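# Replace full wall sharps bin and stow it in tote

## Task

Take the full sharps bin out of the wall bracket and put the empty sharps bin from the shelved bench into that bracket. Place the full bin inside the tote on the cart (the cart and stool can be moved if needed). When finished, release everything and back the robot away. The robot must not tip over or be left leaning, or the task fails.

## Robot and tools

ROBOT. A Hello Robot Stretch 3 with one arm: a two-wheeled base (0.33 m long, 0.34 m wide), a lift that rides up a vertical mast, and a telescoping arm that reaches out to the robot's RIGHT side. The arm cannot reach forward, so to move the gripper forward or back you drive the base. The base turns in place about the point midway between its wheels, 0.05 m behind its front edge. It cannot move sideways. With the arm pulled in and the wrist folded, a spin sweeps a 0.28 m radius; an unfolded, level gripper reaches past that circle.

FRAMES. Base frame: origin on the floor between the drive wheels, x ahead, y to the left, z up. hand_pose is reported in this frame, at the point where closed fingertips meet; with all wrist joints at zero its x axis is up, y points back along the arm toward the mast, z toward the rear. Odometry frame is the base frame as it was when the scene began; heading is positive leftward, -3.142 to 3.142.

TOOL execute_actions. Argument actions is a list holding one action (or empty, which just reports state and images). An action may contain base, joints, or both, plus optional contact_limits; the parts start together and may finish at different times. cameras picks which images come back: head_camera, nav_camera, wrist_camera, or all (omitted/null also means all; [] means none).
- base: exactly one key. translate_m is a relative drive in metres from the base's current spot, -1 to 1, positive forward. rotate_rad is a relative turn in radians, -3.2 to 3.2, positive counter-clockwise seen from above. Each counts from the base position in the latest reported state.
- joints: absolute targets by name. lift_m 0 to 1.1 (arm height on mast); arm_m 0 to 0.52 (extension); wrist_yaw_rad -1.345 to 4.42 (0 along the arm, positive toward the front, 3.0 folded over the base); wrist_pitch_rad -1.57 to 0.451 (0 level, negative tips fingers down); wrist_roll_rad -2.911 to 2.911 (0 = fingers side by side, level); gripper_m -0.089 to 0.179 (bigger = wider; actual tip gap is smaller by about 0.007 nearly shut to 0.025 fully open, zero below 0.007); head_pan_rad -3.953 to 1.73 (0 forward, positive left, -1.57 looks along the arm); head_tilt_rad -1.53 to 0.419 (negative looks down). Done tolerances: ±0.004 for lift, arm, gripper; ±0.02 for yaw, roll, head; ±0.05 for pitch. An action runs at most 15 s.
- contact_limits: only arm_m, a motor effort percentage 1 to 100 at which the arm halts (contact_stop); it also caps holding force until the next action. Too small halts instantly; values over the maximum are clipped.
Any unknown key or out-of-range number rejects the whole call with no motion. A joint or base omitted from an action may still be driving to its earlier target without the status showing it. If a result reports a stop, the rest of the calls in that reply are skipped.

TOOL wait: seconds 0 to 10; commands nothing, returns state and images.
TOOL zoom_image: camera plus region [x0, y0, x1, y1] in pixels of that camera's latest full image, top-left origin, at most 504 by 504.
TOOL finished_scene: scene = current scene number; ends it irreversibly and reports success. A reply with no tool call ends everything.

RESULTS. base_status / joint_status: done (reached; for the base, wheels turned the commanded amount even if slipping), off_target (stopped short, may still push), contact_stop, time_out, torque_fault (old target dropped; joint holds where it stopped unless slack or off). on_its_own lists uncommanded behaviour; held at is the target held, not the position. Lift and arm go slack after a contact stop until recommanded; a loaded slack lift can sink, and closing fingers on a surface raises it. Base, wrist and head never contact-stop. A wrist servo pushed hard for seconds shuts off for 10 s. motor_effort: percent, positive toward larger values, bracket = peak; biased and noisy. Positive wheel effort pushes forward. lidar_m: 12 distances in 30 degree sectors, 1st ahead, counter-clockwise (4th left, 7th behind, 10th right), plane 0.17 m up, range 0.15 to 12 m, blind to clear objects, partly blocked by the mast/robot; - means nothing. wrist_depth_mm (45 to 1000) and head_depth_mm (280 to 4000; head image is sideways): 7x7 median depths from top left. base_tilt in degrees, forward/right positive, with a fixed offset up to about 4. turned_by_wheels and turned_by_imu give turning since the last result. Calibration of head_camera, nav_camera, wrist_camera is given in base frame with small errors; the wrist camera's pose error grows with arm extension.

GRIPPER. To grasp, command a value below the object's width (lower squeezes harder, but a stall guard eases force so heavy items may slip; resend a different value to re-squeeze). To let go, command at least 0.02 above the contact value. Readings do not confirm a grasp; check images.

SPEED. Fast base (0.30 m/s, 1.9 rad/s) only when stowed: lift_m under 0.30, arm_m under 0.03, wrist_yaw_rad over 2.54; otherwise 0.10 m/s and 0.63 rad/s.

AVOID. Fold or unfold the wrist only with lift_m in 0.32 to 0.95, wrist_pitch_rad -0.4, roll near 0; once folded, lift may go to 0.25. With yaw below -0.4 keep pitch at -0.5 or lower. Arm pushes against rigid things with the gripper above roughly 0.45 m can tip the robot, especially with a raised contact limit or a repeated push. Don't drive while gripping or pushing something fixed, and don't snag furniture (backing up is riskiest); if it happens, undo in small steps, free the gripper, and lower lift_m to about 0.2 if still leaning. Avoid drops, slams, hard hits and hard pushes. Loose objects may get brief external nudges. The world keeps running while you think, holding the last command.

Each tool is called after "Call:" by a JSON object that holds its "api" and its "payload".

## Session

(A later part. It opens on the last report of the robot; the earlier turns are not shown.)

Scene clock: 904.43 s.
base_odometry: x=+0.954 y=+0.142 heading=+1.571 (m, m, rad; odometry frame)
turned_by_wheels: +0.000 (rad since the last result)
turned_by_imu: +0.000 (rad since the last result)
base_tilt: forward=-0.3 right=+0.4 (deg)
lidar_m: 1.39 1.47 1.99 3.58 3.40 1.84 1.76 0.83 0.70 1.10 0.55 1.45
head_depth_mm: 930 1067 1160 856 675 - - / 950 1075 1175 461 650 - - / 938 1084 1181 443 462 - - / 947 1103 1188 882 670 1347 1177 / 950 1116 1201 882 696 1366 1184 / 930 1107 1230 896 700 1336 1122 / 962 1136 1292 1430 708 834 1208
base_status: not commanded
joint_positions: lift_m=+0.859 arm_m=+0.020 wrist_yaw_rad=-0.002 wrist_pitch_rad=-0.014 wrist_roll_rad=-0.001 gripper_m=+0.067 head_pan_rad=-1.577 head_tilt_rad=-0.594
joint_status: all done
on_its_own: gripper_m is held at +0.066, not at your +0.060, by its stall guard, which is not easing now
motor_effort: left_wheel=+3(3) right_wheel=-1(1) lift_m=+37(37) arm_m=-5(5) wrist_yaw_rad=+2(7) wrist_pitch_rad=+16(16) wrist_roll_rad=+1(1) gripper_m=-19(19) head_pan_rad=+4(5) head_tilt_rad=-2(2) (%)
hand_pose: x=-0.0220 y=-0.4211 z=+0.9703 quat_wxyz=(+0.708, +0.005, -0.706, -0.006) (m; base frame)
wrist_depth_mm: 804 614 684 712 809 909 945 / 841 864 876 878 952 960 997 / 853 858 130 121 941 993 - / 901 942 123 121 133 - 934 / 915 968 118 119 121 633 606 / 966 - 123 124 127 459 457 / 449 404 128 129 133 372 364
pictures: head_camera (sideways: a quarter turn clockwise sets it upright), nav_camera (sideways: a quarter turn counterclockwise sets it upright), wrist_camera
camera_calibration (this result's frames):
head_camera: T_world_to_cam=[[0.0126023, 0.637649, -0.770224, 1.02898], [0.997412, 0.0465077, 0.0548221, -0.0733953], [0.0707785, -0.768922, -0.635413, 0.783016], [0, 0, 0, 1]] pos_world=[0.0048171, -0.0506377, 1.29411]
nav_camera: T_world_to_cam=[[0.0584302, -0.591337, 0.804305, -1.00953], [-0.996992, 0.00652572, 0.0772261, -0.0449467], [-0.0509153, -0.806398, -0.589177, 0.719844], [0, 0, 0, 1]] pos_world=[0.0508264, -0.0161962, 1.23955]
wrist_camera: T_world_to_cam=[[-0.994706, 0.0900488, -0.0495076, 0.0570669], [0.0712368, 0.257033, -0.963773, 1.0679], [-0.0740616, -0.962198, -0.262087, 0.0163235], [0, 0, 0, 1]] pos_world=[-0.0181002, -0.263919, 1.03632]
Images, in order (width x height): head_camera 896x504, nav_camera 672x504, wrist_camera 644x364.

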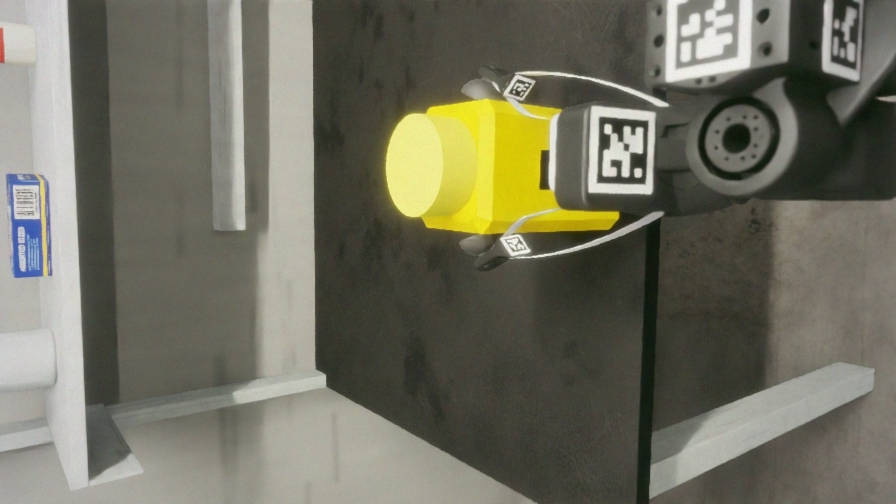

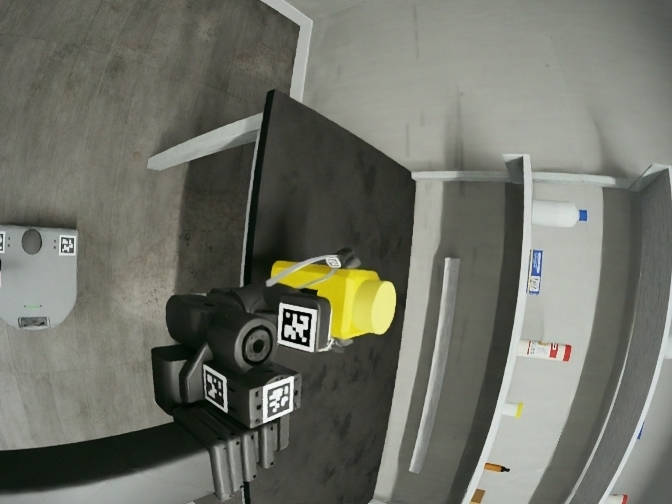

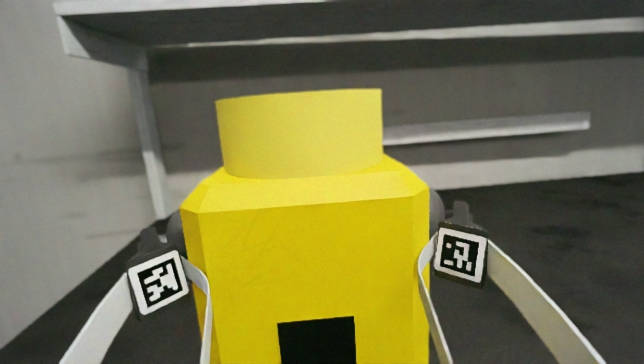

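Call:
{"api": "execute_actions", "payload": {"actions": [{"base": {"rotate_rad": 1.728}, "joints": {"head_pan_rad": 0.0, "head_tilt_rad": -0.4}}], "cameras": ["nav_camera"]}}

Call:
{"api": "execute_actions", "payload": {"actions": [{"base": {"translate_m": 1.0}}], "cameras": []}}

Call:
{"api": "execute_actions", "payload": {"actions": [{"base": {"translate_m": 1.0}}], "cameras": ["head_camera", "nav_camera", "wrist_camera"]}}

Scene clock: 930.67 s.
base_odometry: x=+0.954 y=+0.142 heading=-2.984 (m, m, rad; odometry frame)
turned_by_wheels: +1.728 (rad since the last result)
turned_by_imu: +1.718 (rad since the last result)
base_tilt: forward=-0.3 right=+0.4 (deg)
lidar_m: 3.59 2.19 1.78 1.16 1.09 0.69 1.10 0.55 1.41 1.39 1.55 2.20
head_depth_mm: 2899 3096 3433 2822 2034 1567 1285 / 2940 3216 3498 2860 2032 1559 1291 / 2983 3287 3640 2870 2062 1594 1297 / 3104 3340 3645 2910 2070 1587 1303 / 3174 3472 3755 2930 2053 1596 1298 / 3266 3515 3965 2963 2080 1610 1307 / 3333 3607 3952 2991 2088 1618 1312
base_status: done
joint_positions: lift_m=+0.859 arm_m=+0.020 wrist_yaw_rad=-0.002 wrist_pitch_rad=-0.014 wrist_roll_rad=-0.001 gripper_m=+0.067 head_pan_rad=-0.007 head_tilt_rad=-0.409
joint_status: all done
on_its_own: gripper_m is held at +0.066, not at your +0.060, by its stall guard, which is not easing now
motor_effort: left_wheel=-3(10) right_wheel=+2(5) lift_m=+37(37) arm_m=-5(5) wrist_yaw_rad=+2(2) wrist_pitch_rad=+16(16) wrist_roll_rad=+1(1) gripper_m=-19(20) head_pan_rad=+5(49) head_tilt_rad=+4(19) (%)
hand_pose: x=-0.0220 y=-0.4211 z=+0.9703 quat_wxyz=(+0.708, +0.005, -0.706, -0.006) (m; base frame)
wrist_depth_mm: - - - - - - - / - - - - - - - / - - 129 121 - - - / - - 124 121 133 - - / - - 118 120 122 - - / - - 123 124 127 - - / - - 128 129 132 - -
pictures: nav_camera (sideways: a quarter turn counterclockwise sets it upright)
camera_calibration (this result's frames):
nav_camera: T_world_to_cam=[[0.433381, 0.0589506, 0.899281, -1.13567], [-0.0217306, -0.996885, 0.0758212, -0.0490852], [0.900949, -0.0524013, -0.430749, 0.507905], [0, 0, 0, 1]] pos_world=[0.0335128, 0.0446309, 1.24379]
Images, in order (width x height): nav_camera 672x504.

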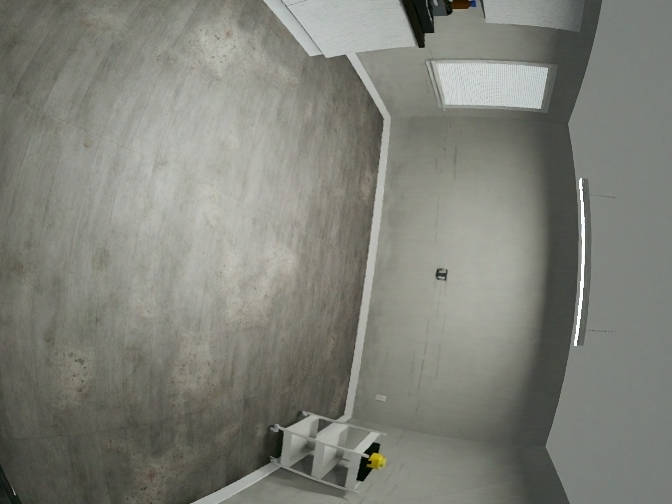

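Scene clock: 942.13 s.
base_odometry: x=-0.033 y=-0.014 heading=-2.984 (m, m, rad; odometry frame)
turned_by_wheels: +0.000 (rad since the last result)
turned_by_imu: -0.002 (rad since the last result)
base_tilt: forward=-0.3 right=+0.4 (deg)
lidar_m: 2.58 2.75 1.62 1.61 1.77 1.59 1.52 1.92 1.58 1.57 1.50 2.61
head_depth_mm: 2070 2263 2456 2606 2028 1565 1278 / 2119 2288 2529 2721 2028 1571 1291 / 2162 2330 2591 2721 2053 1590 1292 / 2213 2404 2659 2798 2051 1592 1300 / 2275 2451 2704 2857 2072 1601 1310 / 2346 2563 2768 2954 2084 1617 1308 / 2361 2590 2894 2998 2091 1620 1319
base_status: done
joint_positions: lift_m=+0.859 arm_m=+0.020 wrist_yaw_rad=-0.002 wrist_pitch_rad=-0.014 wrist_roll_rad=-0.001 gripper_m=+0.067 head_pan_rad=-0.007 head_tilt_rad=-0.409
joint_status: not commanded
on_its_own: gripper_m is held at +0.066, not at your +0.060, by its stall guard, which is not easing now
motor_effort: left_wheel=-3(6) right_wheel=+2(5) lift_m=+37(37) arm_m=-5(4) wrist_yaw_rad=+2(1) wrist_pitch_rad=+16(16) wrist_roll_rad=+1(1) gripper_m=-20(19) head_pan_rad=+5(5) head_tilt_rad=+4(4) (%)
hand_pose: x=-0.0220 y=-0.4211 z=+0.9703 quat_wxyz=(+0.708, +0.005, -0.706, -0.006) (m; base frame)
wrist_depth_mm: - - - - - - - / - - - - - - - / - - 130 120 - - - / - - 124 122 133 - - / - - 118 120 121 - - / - - 123 124 127 - - / - - 128 129 132 - -
pictures: none
No camera images: the call's "cameras" was empty. Leave "cameras" out to get every camera's image.

Scene clock: 953.60 s.
base_odometry: x=-1.021 y=-0.171 heading=-2.984 (m, m, rad; odometry frame)
turned_by_wheels: +0.000 (rad since the last result)
turned_by_imu: -0.002 (rad since the last result)
base_tilt: forward=-0.3 right=+0.4 (deg)
lidar_m: 1.59 1.74 2.08 1.49 1.60 2.47 2.53 2.14 1.74 1.30 1.88 1.60
head_depth_mm: 1259 1358 1480 1635 1800 1562 1282 / 1281 1393 1512 1676 1832 1581 1287 / 1309 1422 1553 1729 1869 1587 1292 / 1337 1452 1597 1772 1913 1598 1292 / 1373 1492 1645 1816 1993 1611 1306 / 1395 1529 1681 1889 2007 1600 1308 / 1425 1573 1754 1919 2067 1619 1314
base_status: done
joint_positions: lift_m=+0.859 arm_m=+0.020 wrist_yaw_rad=-0.002 wrist_pitch_rad=-0.014 wrist_roll_rad=-0.001 gripper_m=+0.067 head_pan_rad=-0.007 head_tilt_rad=-0.409
joint_status: not commanded
on_its_own: gripper_m is held at +0.066, not at your +0.060, by its stall guard, which is not easing now
motor_effort: left_wheel=-3(5) right_wheel=+1(5) lift_m=+37(37) arm_m=-4(5) wrist_yaw_rad=+2(1) wrist_pitch_rad=+16(16) wrist_roll_rad=+1(1) gripper_m=-19(19) head_pan_rad=+5(5) head_tilt_rad=+4(4) (%)
hand_pose: x=-0.0220 y=-0.4211 z=+0.9703 quat_wxyz=(+0.708, +0.005, -0.706, -0.006) (m; base frame)
wrist_depth_mm: - - - - - - - / - - - - - - - / - - 130 121 - - - / - - 124 121 132 - - / - - 118 120 121 - - / - - 122 124 127 - - / - - 127 129 132 - -
pictures: head_camera (sideways: a quarter turn clockwise sets it upright), nav_camera (sideways: a quarter turn counterclockwise sets it upright), wrist_camera
camera_calibration (this result's frames):
head_camera: T_world_to_cam=[[-0.484889, 0.012166, -0.874491, 1.16796], [-0.054695, 0.997524, 0.044205, -0.0531672], [0.872864, 0.0692648, -0.483023, 0.579864], [0, 0, 0, 1]] pos_world=[0.0572807, -0.00133802, 1.30381]
nav_camera: T_world_to_cam=[[0.433173, 0.0589521, 0.899381, -1.1358], [-0.0217481, -0.996884, 0.0758178, -0.0490807], [0.901048, -0.052402, -0.430541, 0.507633], [0, 0, 0, 1]] pos_world=[0.0335263, 0.0446308, 1.24379]
wrist_camera: T_world_to_cam=[[-0.994706, 0.0900488, -0.0495106, 0.05707], [0.0712397, 0.257034, -0.963773, 1.0679], [-0.0740607, -0.962198, -0.262088, 0.0163213], [0, 0, 0, 1]] pos_world=[-0.0181004, -0.263921, 1.03632]
Images, in order (width x height): head_camera 896x504, nav_camera 672x504, wrist_camera 644x364.

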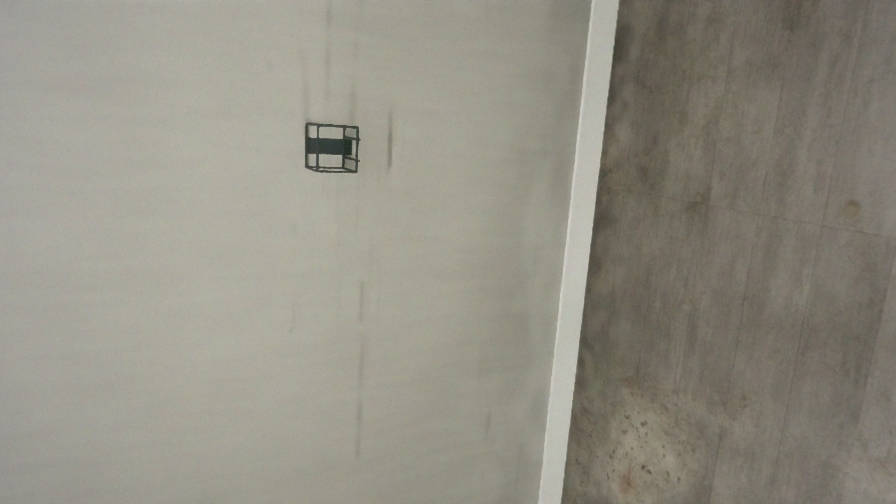

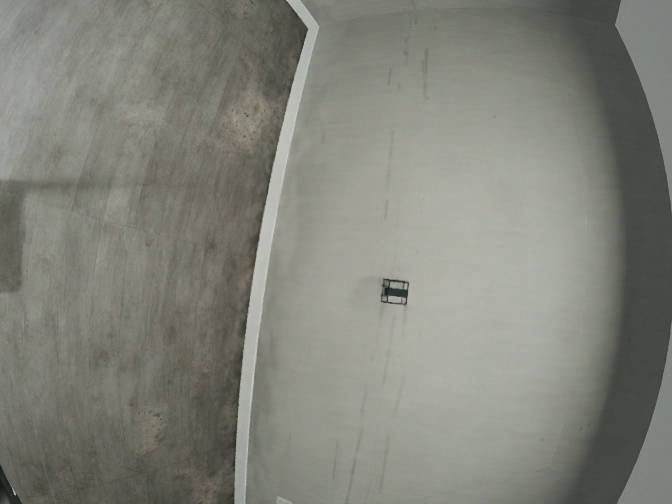

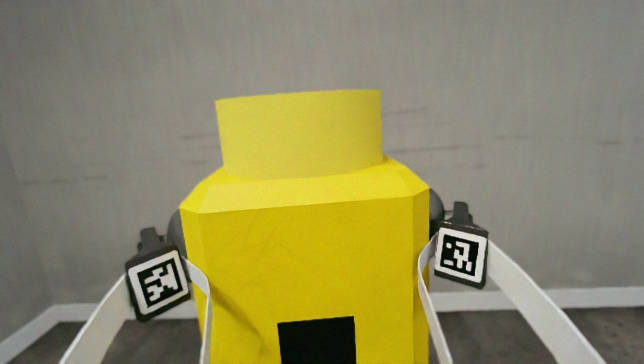

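Call:
{"api": "execute_actions", "payload": {"actions": [{"base": {"translate_m": 0.86}, "joints": {"lift_m": 0.97}}], "cameras": []}}

Call:
{"api": "execute_actions", "payload": {"actions": [{"base": {"rotate_rad": 1.413}, "joints": {"head_pan_rad": -1.563, "head_tilt_rad": -0.613}}]}}

Scene clock: 978.03 s.
base_odometry: x=-1.870 y=-0.306 heading=-2.984 (m, m, rad; odometry frame)
turned_by_wheels: +0.000 (rad since the last result)
turned_by_imu: -0.001 (rad since the last result)
base_tilt: forward=-0.3 right=+0.3 (deg)
lidar_m: 0.73 0.80 1.23 1.93 1.90 2.25 3.37 2.31 1.50 1.85 0.91 0.74
head_depth_mm: 554 601 653 715 794 896 1022 / 566 613 670 737 812 927 1067 / 577 626 686 758 848 961 1107 / 588 644 704 782 875 995 1156 / 602 657 722 804 905 1034 1197 / 618 673 742 828 934 1074 1224 / 632 693 764 853 971 1114 1251
base_status: done
joint_positions: lift_m=+0.969 arm_m=+0.020 wrist_yaw_rad=-0.002 wrist_pitch_rad=-0.014 wrist_roll_rad=-0.001 gripper_m=+0.067 head_pan_rad=-0.007 head_tilt_rad=-0.409
joint_status: all done
on_its_own: gripper_m is held at +0.066, not at your +0.060, by its stall guard, which is not easing now
motor_effort: left_wheel=-3(4) right_wheel=+1(6) lift_m=+37(39) arm_m=-4(4) wrist_yaw_rad=+2(2) wrist_pitch_rad=+16(16) wrist_roll_rad=+1(1) gripper_m=-19(19) head_pan_rad=+5(5) head_tilt_rad=+5(4) (%)
hand_pose: x=-0.0220 y=-0.4211 z=+1.0805 quat_wxyz=(+0.708, +0.004, -0.706, -0.006) (m; base frame)
wrist_depth_mm: 822 - - - - - - / 826 - - - - - - / 802 - 130 121 - - - / 784 - 123 121 132 - - / 809 - 118 119 121 - - / 797 - 123 124 127 - - / 758 - 128 129 132 - -
pictures: none
No camera images: the call's "cameras" was empty. Leave "cameras" out to get every camera's image.

Scene clock: 981.27 s.
base_odometry: x=-1.870 y=-0.306 heading=-1.571 (m, m, rad; odometry frame)
turned_by_wheels: +1.413 (rad since the last result)
turned_by_imu: +1.404 (rad since the last result)
base_tilt: forward=-0.3 right=+0.4 (deg)
lidar_m: 1.93 1.77 1.88 3.37 2.64 1.50 1.72 1.04 0.76 0.73 0.76 1.03
head_depth_mm: 572 640 717 - - - 1132 / 574 638 368 - - - 1146 / 579 642 373 - 1066 1278 1169 / 584 658 735 874 1049 1276 1175 / 590 661 756 884 1061 1295 1175 / 593 668 766 896 1077 1300 1184 / 600 673 772 906 1091 1327 1189
base_status: done
joint_positions: lift_m=+0.969 arm_m=+0.020 wrist_yaw_rad=-0.002 wrist_pitch_rad=-0.014 wrist_roll_rad=-0.001 gripper_m=+0.067 head_pan_rad=-1.556 head_tilt_rad=-0.605
joint_status: all done
on_its_own: gripper_m is held at +0.066, not at your +0.060, by its stall guard, which is not easing now
motor_effort: left_wheel=-4(9) right_wheel=+2(4) lift_m=+37(37) arm_m=-5(4) wrist_yaw_rad=+1(2) wrist_pitch_rad=+16(16) wrist_roll_rad=+1(1) gripper_m=-20(19) head_pan_rad=-4(48) head_tilt_rad=-3(19) (%)
hand_pose: x=-0.0220 y=-0.4211 z=+1.0805 quat_wxyz=(+0.708, +0.004, -0.706, -0.006) (m; base frame)
wrist_depth_mm: 399 406 420 434 439 452 467 / 410 420 423 438 450 481 483 / 417 436 129 121 474 484 507 / 439 451 124 121 133 507 519 / 454 467 119 119 121 532 550 / 473 - 123 124 127 565 567 / 488 508 128 129 133 567 595
pictures: head_camera (sideways: a quarter turn clockwise sets it upright), nav_camera (sideways: a quarter turn counterclockwise sets it upright), wrist_camera
camera_calibration (this result's frames):
head_camera: T_world_to_cam=[[-0.000835714, 0.64676, -0.762693, 1.01925], [0.996235, 0.0666587, 0.0554346, -0.0741848], [0.086693, -0.759775, -0.64438, 0.794584], [0, 0, 0, 1]] pos_world=[0.00587236, -0.0505587, 1.2935]
nav_camera: T_world_to_cam=[[0.0708926, -0.599379, 0.79732, -1.0005], [-0.996898, -0.01518, 0.0772264, -0.0449464], [-0.0341846, -0.800321, -0.598596, 0.731995], [0, 0, 0, 1]] pos_world=[0.0511437, -0.0145276, 1.23936]
wrist_camera: T_world_to_cam=[[-0.994706, 0.0900128, -0.0495652, 0.0625704], [0.0712392, 0.256463, -0.963925, 1.17399], [-0.074054, -0.962354, -0.261518, 0.0444933], [0, 0, 0, 1]] pos_world=[-0.0180999, -0.263898, 1.14637]
Images, in order (width x height): head_camera 896x504, nav_camera 672x504, wrist_camera 644x364.

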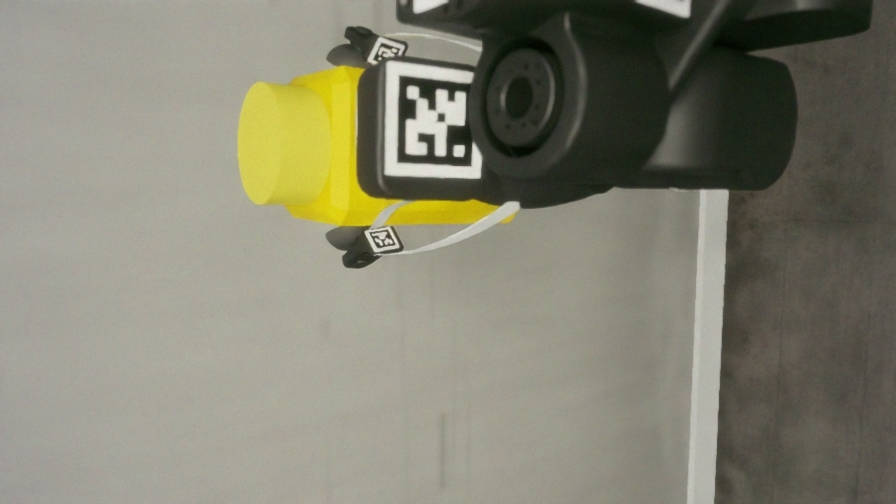

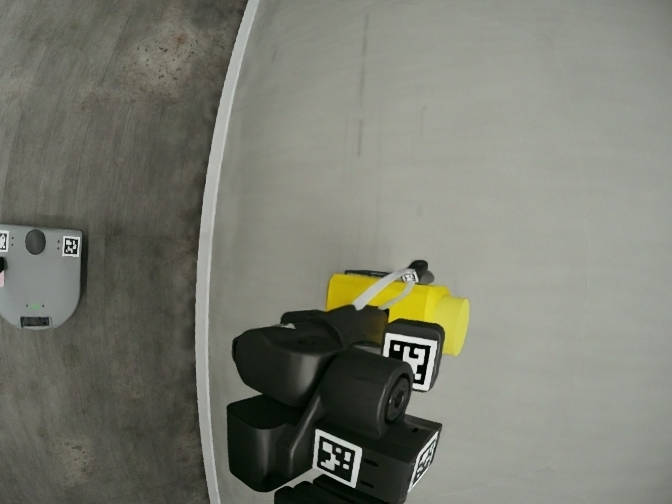

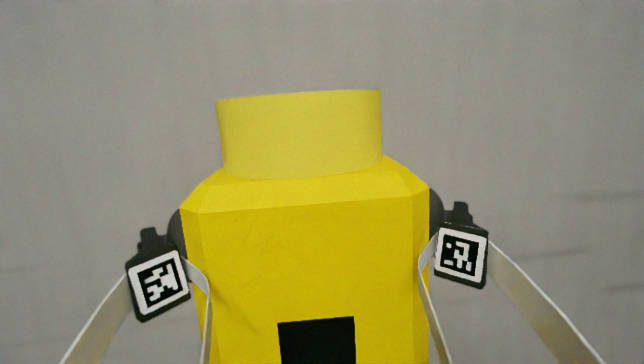

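Call:
{"api": "execute_actions", "payload": {"actions": [{"joints": {"arm_m": 0.272, "head_pan_rad": -1.577}, "contact_limits": {"arm_m": 15}}], "cameras": ["head_camera", "wrist_camera"]}}

Scene clock: 997.30 s.
base_odometry: x=-1.870 y=-0.306 heading=-1.571 (m, m, rad; odometry frame)
turned_by_wheels: +0.000 (rad since the last result)
turned_by_imu: +0.001 (rad since the last result)
base_tilt: forward=-0.3 right=+0.4 (deg)
lidar_m: 1.93 1.77 1.88 3.38 2.64 1.50 1.71 1.04 0.76 0.73 0.76 1.03
head_depth_mm: 573 621 730 850 1013 1257 1153 / 578 616 - 857 1024 1265 1162 / 580 590 - 867 1034 1272 1169 / 584 650 748 874 1048 1279 1169 / 587 662 753 881 1058 1290 1183 / 591 665 761 887 1072 1297 1184 / 593 670 767 893 1083 1303 1190
base_status: not commanded
joint_positions: lift_m=+0.969 arm_m=+0.272 wrist_yaw_rad=-0.002 wrist_pitch_rad=-0.014 wrist_roll_rad=-0.001 gripper_m=+0.067 head_pan_rad=-1.570 head_tilt_rad=-0.606
joint_status: all done
on_its_own: gripper_m is held at +0.066, not at your +0.060, by its stall guard, which is not easing now
motor_effort: left_wheel=-3(3) right_wheel=+2(2) lift_m=+37(37) arm_m=+3(0) wrist_yaw_rad=+1(2) wrist_pitch_rad=+16(16) wrist_roll_rad=+1(1) gripper_m=-19(19) head_pan_rad=-3(6) head_tilt_rad=-3(3) (%)
contact_limits: arm_m 15 (drawing in: default 28, maximum 46; extending or still: default 37, maximum 62)
hand_pose: x=-0.0219 y=-0.6726 z=+1.0805 quat_wxyz=(+0.708, +0.005, -0.706, -0.006) (m; base frame)
wrist_depth_mm: 183 187 192 197 201 207 214 / 188 193 198 201 210 215 222 / 195 200 129 120 218 224 232 / 203 208 123 122 133 233 241 / 210 214 118 119 121 242 253 / 216 - 122 124 127 254 262 / 224 233 128 128 133 265 278
pictures: head_camera (sideways: a quarter turn clockwise sets it upright), wrist_camera
camera_calibration (this result's frames):
head_camera: T_world_to_cam=[[0.00830124, 0.64682, -0.762597, 1.01907], [0.997077, 0.0525697, 0.0554423, -0.0741999], [0.0759508, -0.760828, -0.644493, 0.794797], [0, 0, 0, 1]] pos_world=[0.00515812, -0.0505491, 1.29349]
wrist_camera: T_world_to_cam=[[-0.994717, 0.0898994, -0.0495655, 0.0851584], [0.07121, 0.256468, -0.963926, 1.23848], [-0.0739444, -0.962363, -0.261515, -0.197511], [0, 0, 0, 1]] pos_world=[-0.0180886, -0.515364, 1.14637]
Images, in order (width x height): head_camera 896x504, wrist_camera 644x364.

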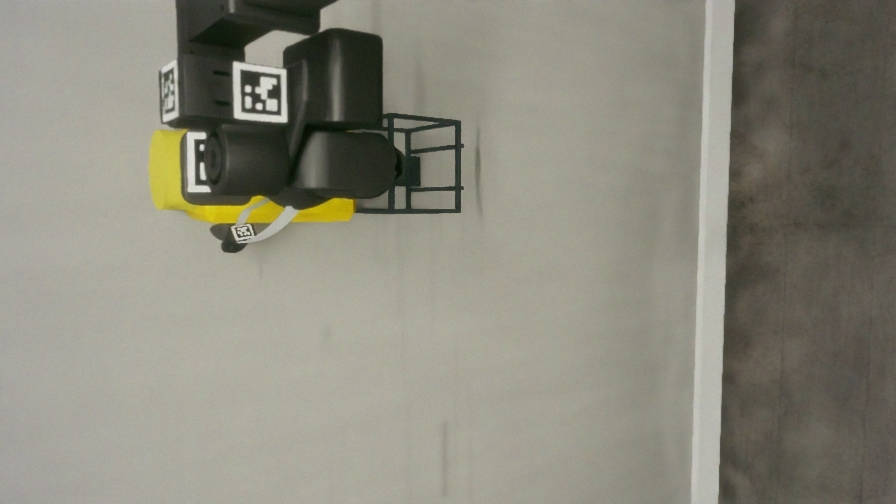

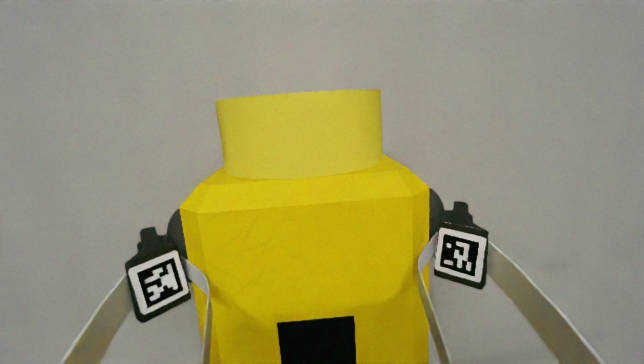

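Call:
{"api": "execute_actions", "payload": {"actions": [{"base": {"translate_m": -0.012}}], "cameras": ["head_camera"]}}

Call:
{"api": "zoom_image", "payload": {"camera": "head_camera", "region": [300, 90, 500, 250]}}

Scene clock: 1008.00 s.
base_odometry: x=-1.870 y=-0.294 heading=-1.572 (m, m, rad; odometry frame)
turned_by_wheels: +0.000 (rad since the last result)
turned_by_imu: +0.000 (rad since the last result)
base_tilt: forward=-0.3 right=+0.4 (deg)
lidar_m: 1.94 1.78 1.90 3.37 2.62 1.49 1.71 1.05 0.76 0.73 0.76 1.03
head_depth_mm: 574 622 732 849 1014 1252 1159 / 578 616 - 859 1026 1261 1163 / 580 587 - 867 1038 1274 1164 / 584 650 748 873 1048 1278 1178 / 587 661 756 881 1058 1286 1179 / 591 667 762 886 1066 1292 1181 / 595 668 766 899 1082 1315 1196
base_status: done
joint_positions: lift_m=+0.969 arm_m=+0.272 wrist_yaw_rad=-0.002 wrist_pitch_rad=-0.014 wrist_roll_rad=-0.001 gripper_m=+0.067 head_pan_rad=-1.570 head_tilt_rad=-0.606
joint_status: not commanded
on_its_own: gripper_m is held at +0.066, not at your +0.060, by its stall guard, which is not easing now
motor_effort: left_wheel=-3(9) right_wheel=+2(4) lift_m=+37(37) arm_m=+3(3) wrist_yaw_rad=+1(2) wrist_pitch_rad=+16(16) wrist_roll_rad=+1(1) gripper_m=-19(18) head_pan_rad=-4(4) head_tilt_rad=-3(3) (%)
hand_pose: x=-0.0219 y=-0.6726 z=+1.0805 quat_wxyz=(+0.708, +0.005, -0.706, -0.006) (m; base frame)
wrist_depth_mm: 182 188 192 197 203 210 214 / 188 195 197 202 210 216 225 / 195 201 130 121 217 225 234 / 203 207 124 121 133 233 240 / 207 212 118 119 121 242 252 / 218 - 122 124 127 254 264 / 224 233 128 129 133 265 276
pictures: head_camera (sideways: a quarter turn clockwise sets it upright)
camera_calibration (this result's frames):
head_camera: T_world_to_cam=[[0.00830109, 0.64682, -0.762597, 1.01907], [0.997077, 0.05257, 0.0554423, -0.0741999], [0.0759509, -0.760828, -0.644493, 0.794797], [0, 0, 0, 1]] pos_world=[0.00515813, -0.0505491, 1.29349]
Images, in order (width x height): head_camera 896x504.

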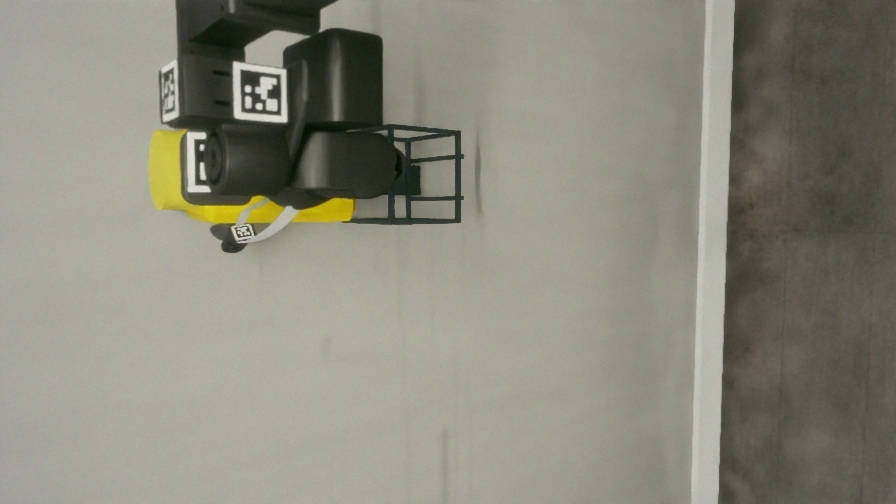

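Region (300, 90, 500, 250) of head_camera's 896x504 image, scaled by 2.520, with more detail than that image has; it fills the top 403 rows of this view, and the rest is white.

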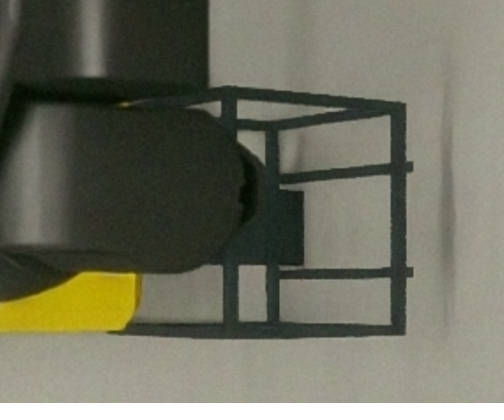

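Call:
{"api": "execute_actions", "payload": {"actions": [{"base": {"translate_m": -0.003}, "joints": {"lift_m": 0.945}}], "cameras": ["head_camera"]}}

Call:
{"api": "zoom_image", "payload": {"camera": "head_camera", "region": [300, 90, 500, 250]}}

Scene clock: 1024.00 s.
base_odometry: x=-1.870 y=-0.291 heading=-1.572 (m, m, rad; odometry frame)
turned_by_wheels: +0.000 (rad since the last result)
turned_by_imu: +0.000 (rad since the last result)
base_tilt: forward=-0.3 right=+0.4 (deg)
lidar_m: 1.95 1.78 1.90 3.39 2.61 1.48 1.71 1.05 0.76 0.73 0.76 1.03
head_depth_mm: 572 633 - 855 1014 1254 1155 / 577 627 - 878 1019 1270 1155 / 581 619 - 885 1038 1275 1170 / 584 656 750 872 1047 1272 1168 / 587 662 757 881 1057 1283 1176 / 591 665 760 889 1070 1299 1185 / 595 670 767 897 1080 1309 1193
base_status: done
joint_positions: lift_m=+0.946 arm_m=+0.272 wrist_yaw_rad=-0.002 wrist_pitch_rad=-0.014 wrist_roll_rad=-0.001 gripper_m=+0.067 head_pan_rad=-1.570 head_tilt_rad=-0.606
joint_status: all done
on_its_own: gripper_m is held at +0.066, not at your +0.060, by its stall guard, which is not easing now
motor_effort: left_wheel=-4(9) right_wheel=+2(2) lift_m=+14(36) arm_m=+3(3) wrist_yaw_rad=+2(1) wrist_pitch_rad=+16(16) wrist_roll_rad=+1(1) gripper_m=-19(19) head_pan_rad=-4(3) head_tilt_rad=-3(3) (%)
hand_pose: x=-0.0219 y=-0.6726 z=+1.0566 quat_wxyz=(+0.708, +0.004, -0.706, -0.006) (m; base frame)
wrist_depth_mm: 182 188 191 199 203 209 214 / 189 193 197 202 210 214 221 / 195 198 130 120 218 225 231 / 201 207 124 122 133 233 239 / 210 214 118 120 121 243 250 / 217 - 123 124 127 253 263 / 224 234 128 129 133 265 277
pictures: head_camera (sideways: a quarter turn clockwise sets it upright)
camera_calibration (this result's frames):
head_camera: T_world_to_cam=[[0.00830109, 0.64682, -0.762597, 1.01907], [0.997077, 0.05257, 0.0554423, -0.0741999], [0.0759509, -0.760828, -0.644493, 0.794797], [0, 0, 0, 1]] pos_world=[0.00515813, -0.0505491, 1.29349]
Images, in order (width x height): head_camera 896x504.

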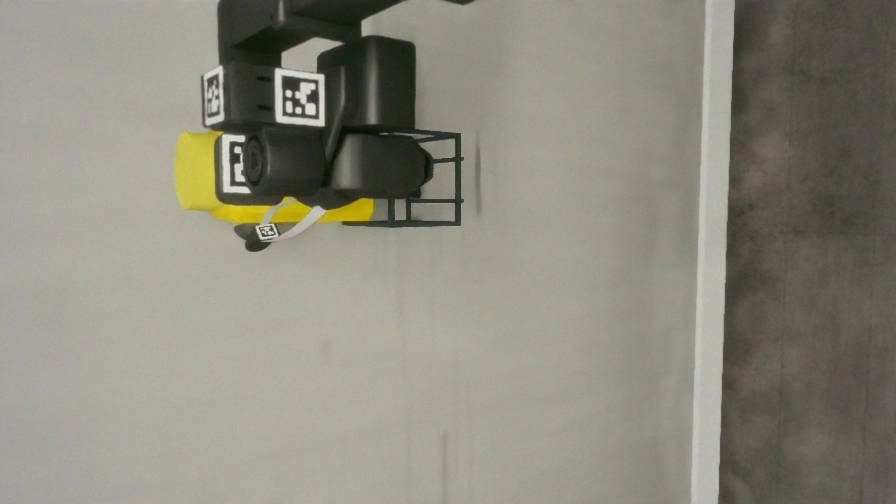

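Region (300, 90, 500, 250) of head_camera's 896x504 image, scaled by 2.520, with more detail than that image has; it fills the top 403 rows of this view, and the rest is white.

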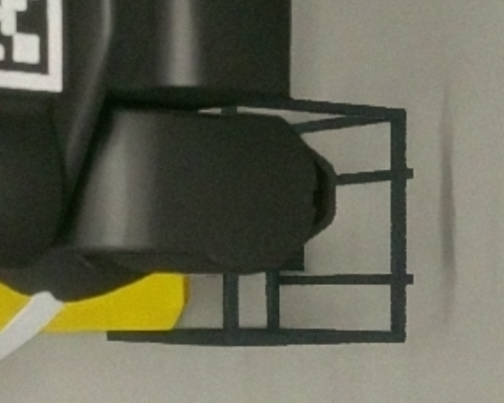

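Call:
{"api": "execute_actions", "payload": {"actions": [{"joints": {"lift_m": 0.92}}], "cameras": ["head_camera", "wrist_camera"]}}

Call:
{"api": "zoom_image", "payload": {"camera": "head_camera", "region": [300, 90, 500, 250]}}

Scene clock: 1032.27 s.
base_odometry: x=-1.870 y=-0.291 heading=-1.572 (m, m, rad; odometry frame)
turned_by_wheels: +0.000 (rad since the last result)
turned_by_imu: +0.000 (rad since the last result)
base_tilt: forward=-0.3 right=+0.4 (deg)
lidar_m: 1.94 1.78 1.90 3.37 2.62 1.48 1.71 1.04 0.76 0.73 0.76 1.03
head_depth_mm: 573 643 - 873 1017 1254 1162 / 578 635 - 880 1024 1268 1159 / 581 620 - 897 1039 1278 1163 / 583 657 748 875 1050 1280 1176 / 587 661 755 881 1057 1288 1189 / 590 664 759 888 1069 1298 1178 / 593 669 767 899 1079 1311 1190
base_status: not commanded
joint_positions: lift_m=+0.921 arm_m=+0.272 wrist_yaw_rad=+0.002 wrist_pitch_rad=-0.010 wrist_roll_rad=-0.001 gripper_m=+0.067 head_pan_rad=-1.570 head_tilt_rad=-0.606
joint_status: all done
on_its_own: gripper_m is held at +0.066, not at your +0.060, by its stall guard, which is not easing now
motor_effort: left_wheel=-2(4) right_wheel=+0(2) lift_m=+14(15) arm_m=+3(3) wrist_yaw_rad=-1(2) wrist_pitch_rad=+14(16) wrist_roll_rad=+1(1) gripper_m=-20(19) head_pan_rad=-3(4) head_tilt_rad=-2(3) (%)
hand_pose: x=-0.0209 y=-0.6727 z=+1.0325 quat_wxyz=(+0.708, +0.005, -0.706, -0.003) (m; base frame)
wrist_depth_mm: 182 187 191 196 201 207 214 / 191 194 198 203 209 216 220 / 195 200 129 120 218 223 230 / 203 207 124 121 129 232 241 / 210 215 118 119 122 241 250 / 218 - 123 124 128 253 260 / 223 234 128 128 132 262 272
pictures: head_camera (sideways: a quarter turn clockwise sets it upright), wrist_camera
camera_calibration (this result's frames):
head_camera: T_world_to_cam=[[0.00830116, 0.646821, -0.762597, 1.01907], [0.997077, 0.0525699, 0.0554423, -0.0742], [0.0759509, -0.760828, -0.644493, 0.794797], [0, 0, 0, 1]] pos_world=[0.00515813, -0.0505491, 1.29349]
wrist_camera: T_world_to_cam=[[-0.995085, 0.0855162, -0.0499367, 0.081293], [0.0701735, 0.253113, -0.964888, 1.19095], [-0.069874, -0.96365, -0.257869, -0.21461], [0, 0, 0, 1]] pos_world=[-0.0176753, -0.515205, 1.09785]
Images, in order (width x height): head_camera 896x504, wrist_camera 644x364.

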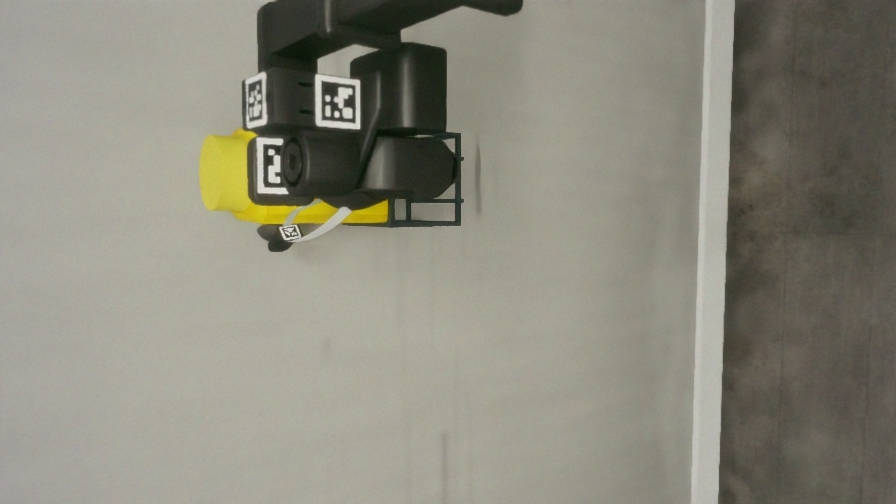

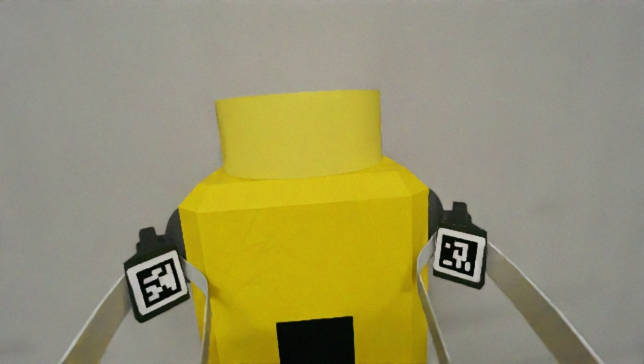

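Region (300, 90, 500, 250) of head_camera's 896x504 image, scaled by 2.520, with more detail than that image has; it fills the top 403 rows of this view, and the rest is white.

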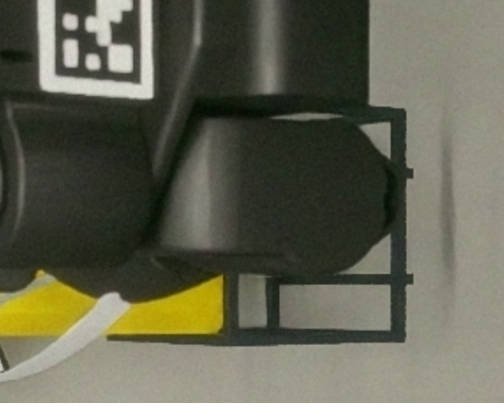

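Call:
{"api": "execute_actions", "payload": {"actions": [{"joints": {"lift_m": 0.91}}], "cameras": ["head_camera", "wrist_camera"]}}

Call:
{"api": "zoom_image", "payload": {"camera": "head_camera", "region": [300, 90, 500, 250]}}

Scene clock: 1048.33 s.
base_odometry: x=-1.870 y=-0.291 heading=-1.572 (m, m, rad; odometry frame)
turned_by_wheels: +0.000 (rad since the last result)
turned_by_imu: +0.000 (rad since the last result)
base_tilt: forward=-0.3 right=+0.3 (deg)
lidar_m: 1.94 1.78 1.90 3.39 2.62 1.48 1.72 1.04 0.76 0.73 0.76 1.03
head_depth_mm: 572 644 - 889 1013 1261 1158 / 577 646 - 897 1023 1265 1160 / 581 629 - 909 1043 1276 1168 / 584 657 746 873 1047 1283 1176 / 587 660 755 881 1058 1285 1180 / 592 665 761 888 1067 1292 1185 / 594 670 767 895 1084 1314 1191
base_status: not commanded
joint_positions: lift_m=+0.911 arm_m=+0.272 wrist_yaw_rad=+0.002 wrist_pitch_rad=-0.010 wrist_roll_rad=-0.001 gripper_m=+0.067 head_pan_rad=-1.570 head_tilt_rad=-0.606
joint_status: all done
on_its_own: gripper_m is held at +0.066, not at your +0.060, by its stall guard, which is not easing now
motor_effort: left_wheel=-2(2) right_wheel=+1(0) lift_m=+15(15) arm_m=+3(3) wrist_yaw_rad=-1(2) wrist_pitch_rad=+14(14) wrist_roll_rad=+1(1) gripper_m=-20(20) head_pan_rad=-4(3) head_tilt_rad=-3(3) (%)
hand_pose: x=-0.0209 y=-0.6727 z=+1.0225 quat_wxyz=(+0.708, +0.005, -0.706, -0.003) (m; base frame)
wrist_depth_mm: 184 188 192 197 202 208 213 / 189 192 196 203 209 213 223 / 196 200 129 121 217 224 230 / 204 207 124 122 128 231 240 / 210 214 118 119 122 240 247 / 218 - 123 124 127 251 261 / 224 232 127 129 133 262 275
pictures: head_camera (sideways: a quarter turn clockwise sets it upright), wrist_camera
camera_calibration (this result's frames):
head_camera: T_world_to_cam=[[0.00830109, 0.64682, -0.762597, 1.01907], [0.997077, 0.05257, 0.0554423, -0.0741999], [0.0759509, -0.760828, -0.644493, 0.794797], [0, 0, 0, 1]] pos_world=[0.00515813, -0.0505491, 1.29349]
wrist_camera: T_world_to_cam=[[-0.995085, 0.0855185, -0.049931, 0.0807885], [0.0701726, 0.253169, -0.964874, 1.18131], [-0.0698735, -0.963635, -0.257925, -0.217124], [0, 0, 0, 1]] pos_world=[-0.0176752, -0.515207, 1.08784]
Images, in order (width x height): head_camera 896x504, wrist_camera 644x364.

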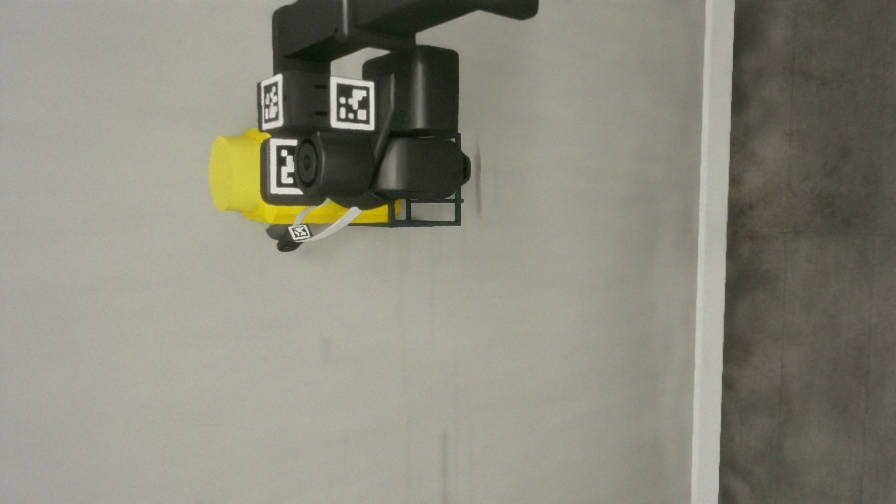

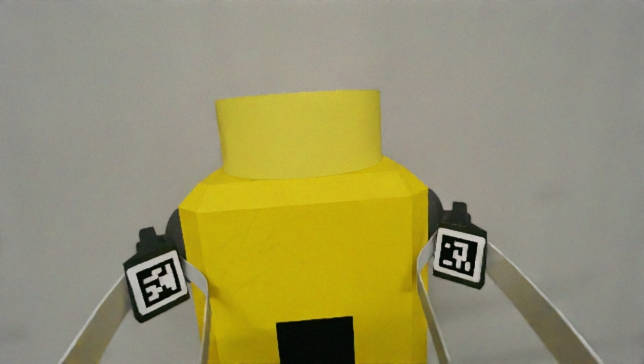

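Region (300, 90, 500, 250) of head_camera's 896x504 image, scaled by 2.520, with more detail than that image has; it fills the top 403 rows of this view, and the rest is white.

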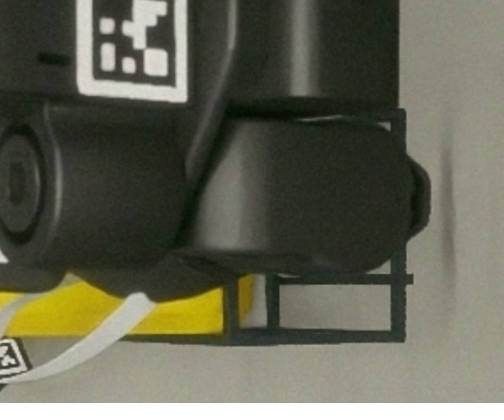

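Call:
{"api": "execute_actions", "payload": {"actions": [{"joints": {"lift_m": 0.875}}], "cameras": ["head_camera", "wrist_camera"]}}

Scene clock: 1064.63 s.
base_odometry: x=-1.870 y=-0.291 heading=-1.572 (m, m, rad; odometry frame)
turned_by_wheels: +0.000 (rad since the last result)
turned_by_imu: +0.000 (rad since the last result)
base_tilt: forward=-0.3 right=+0.4 (deg)
lidar_m: 1.94 1.78 1.91 3.38 2.62 1.48 1.71 1.04 0.76 0.73 0.76 1.03
head_depth_mm: 572 643 714 - 1044 1249 1158 / 576 646 710 - 1026 1266 1162 / 580 651 625 - 1039 1268 1165 / 583 657 736 869 1047 1282 1172 / 586 663 756 883 1054 1291 1175 / 591 664 760 890 1069 1297 1187 / 596 670 768 897 1082 1312 1189
base_status: not commanded
joint_positions: lift_m=+0.876 arm_m=+0.272 wrist_yaw_rad=+0.003 wrist_pitch_rad=-0.010 wrist_roll_rad=-0.001 gripper_m=+0.067 head_pan_rad=-1.570 head_tilt_rad=-0.606
joint_status: all done
on_its_own: gripper_m is held at +0.066, not at your +0.060, by its stall guard, which is not easing now
motor_effort: left_wheel=-2(2) right_wheel=+0(1) lift_m=+14(13) arm_m=+2(3) wrist_yaw_rad=-2(2) wrist_pitch_rad=+14(14) wrist_roll_rad=+1(1) gripper_m=-19(19) head_pan_rad=-3(3) head_tilt_rad=-3(2) (%)
hand_pose: x=-0.0207 y=-0.6727 z=+0.9875 quat_wxyz=(+0.708, +0.005, -0.706, -0.003) (m; base frame)
wrist_depth_mm: 184 187 194 198 202 208 214 / 189 193 197 201 208 215 220 / 196 200 129 120 216 224 230 / 203 206 124 122 129 232 239 / 210 212 118 120 121 243 250 / 220 - 122 124 127 253 262 / 224 234 127 128 133 263 274
pictures: head_camera (sideways: a quarter turn clockwise sets it upright), wrist_camera
camera_calibration (this result's frames):
head_camera: T_world_to_cam=[[0.00830109, 0.646821, -0.762597, 1.01907], [0.997077, 0.05257, 0.0554423, -0.0742], [0.0759509, -0.760828, -0.644494, 0.794797], [0, 0, 0, 1]] pos_world=[0.00515813, -0.0505491, 1.29349]
wrist_camera: T_world_to_cam=[[-0.995135, 0.0849373, -0.0499267, 0.0787936], [0.0700218, 0.253227, -0.96487, 1.14756], [-0.0693106, -0.963671, -0.257942, -0.226136], [0, 0, 0, 1]] pos_world=[-0.0176174, -0.515205, 1.05285]
Images, in order (width x height): head_camera 896x504, wrist_camera 644x364.

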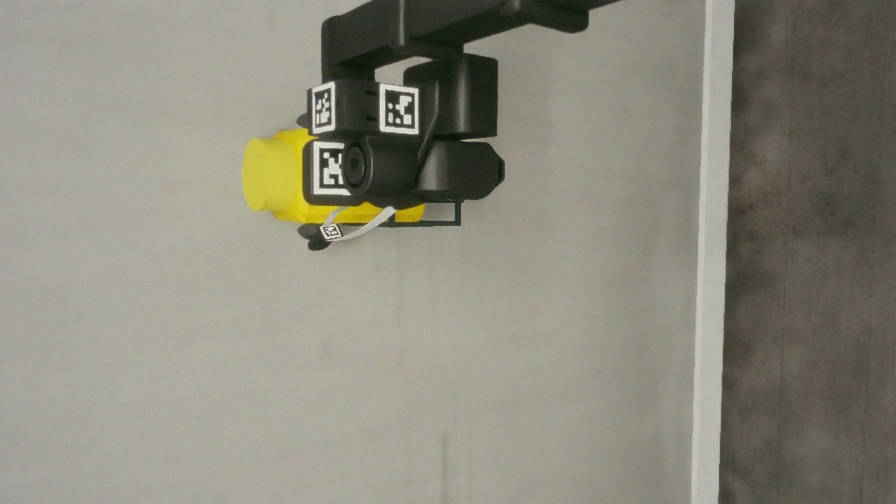

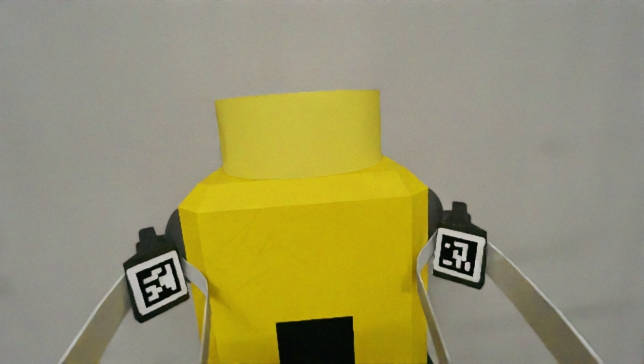

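Call:
{"api": "execute_actions", "payload": {"actions": []}}

Scene clock: 1078.87 s.
base_odometry: x=-1.870 y=-0.291 heading=-1.572 (m, m, rad; odometry frame)
turned_by_wheels: +0.000 (rad since the last result)
turned_by_imu: +0.000 (rad since the last result)
base_tilt: forward=-0.3 right=+0.4 (deg)
lidar_m: 1.95 1.78 1.91 3.39 2.62 1.48 1.72 1.05 0.76 0.73 0.76 1.03
head_depth_mm: 574 644 718 - 1040 1261 1159 / 577 647 707 - 1025 1269 1161 / 581 654 624 - 1034 1274 1170 / 582 657 735 872 1044 1278 1173 / 589 659 756 879 1055 1292 1175 / 591 665 762 891 1067 1296 1181 / 595 668 768 897 1080 1315 1195
base_status: not commanded
joint_positions: lift_m=+0.876 arm_m=+0.272 wrist_yaw_rad=+0.003 wrist_pitch_rad=-0.010 wrist_roll_rad=-0.001 gripper_m=+0.067 head_pan_rad=-1.570 head_tilt_rad=-0.606
joint_status: all done
on_its_own: gripper_m is held at +0.066, not at your +0.060, by its stall guard, which is not easing now
motor_effort: left_wheel=-2(2) right_wheel=+0(1) lift_m=+14(13) arm_m=+3(3) wrist_yaw_rad=-2(2) wrist_pitch_rad=+14(14) wrist_roll_rad=+1(1) gripper_m=-20(19) head_pan_rad=-3(3) head_tilt_rad=-3(2) (%)
hand_pose: x=-0.0207 y=-0.6727 z=+0.9875 quat_wxyz=(+0.708, +0.005, -0.706, -0.003) (m; base frame)
wrist_depth_mm: 183 188 192 198 201 207 215 / 191 194 197 202 209 213 222 / 195 201 129 120 217 223 231 / 204 208 124 122 129 231 240 / 209 213 118 119 122 241 251 / 218 - 122 125 128 251 261 / 222 234 127 129 133 264 273
pictures: head_camera (sideways: a quarter turn clockwise sets it upright), nav_camera (sideways: a quarter turn counterclockwise sets it upright), wrist_camera
camera_calibration (this result's frames):
head_camera: T_world_to_cam=[[0.00830109, 0.646821, -0.762597, 1.01907], [0.997077, 0.05257, 0.0554423, -0.0742], [0.0759509, -0.760828, -0.644493, 0.794797], [0, 0, 0, 1]] pos_world=[0.00515813, -0.0505491, 1.29349]
nav_camera: T_world_to_cam=[[0.0624181, -0.60044, 0.79723, -1.00033], [-0.997013, -0.00110677, 0.0772263, -0.0449456], [-0.0454874, -0.799669, -0.598715, 0.732219], [0, 0, 0, 1]] pos_world=[0.050934, -0.0151532, 1.23935]
wrist_camera: T_world_to_cam=[[-0.995135, 0.0849373, -0.0499266, 0.0787936], [0.0700218, 0.253227, -0.96487, 1.14756], [-0.0693107, -0.963671, -0.257942, -0.226136], [0, 0, 0, 1]] pos_world=[-0.0176174, -0.515205, 1.05285]
Images, in order (width x height): head_camera 896x504, nav_camera 672x504, wrist_camera 644x364.

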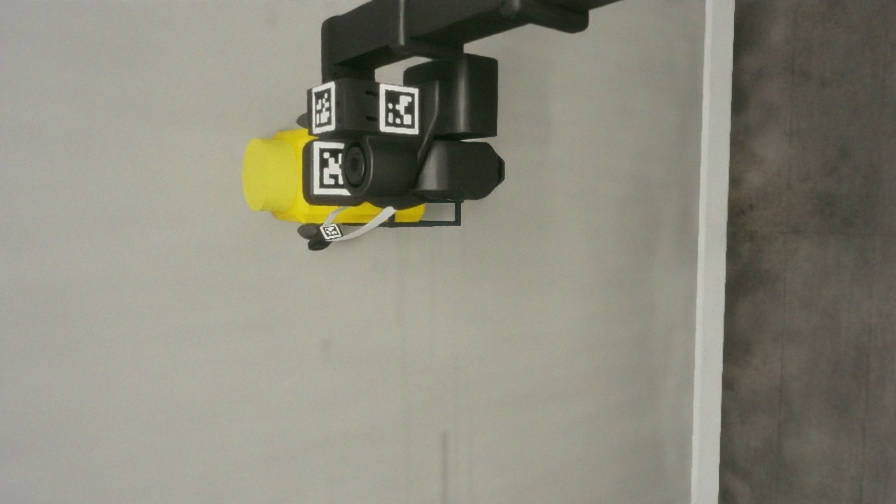

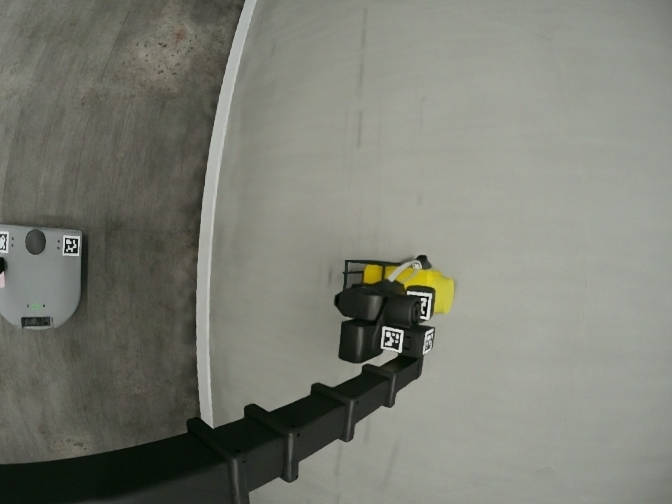

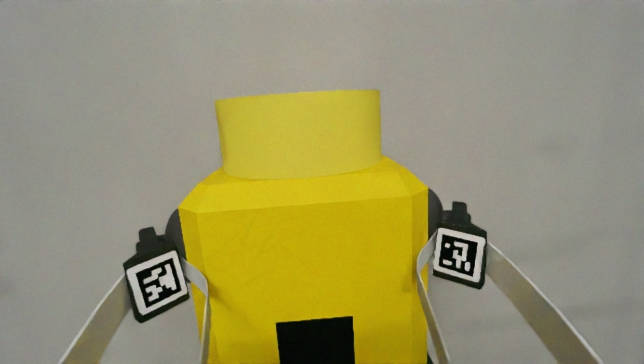

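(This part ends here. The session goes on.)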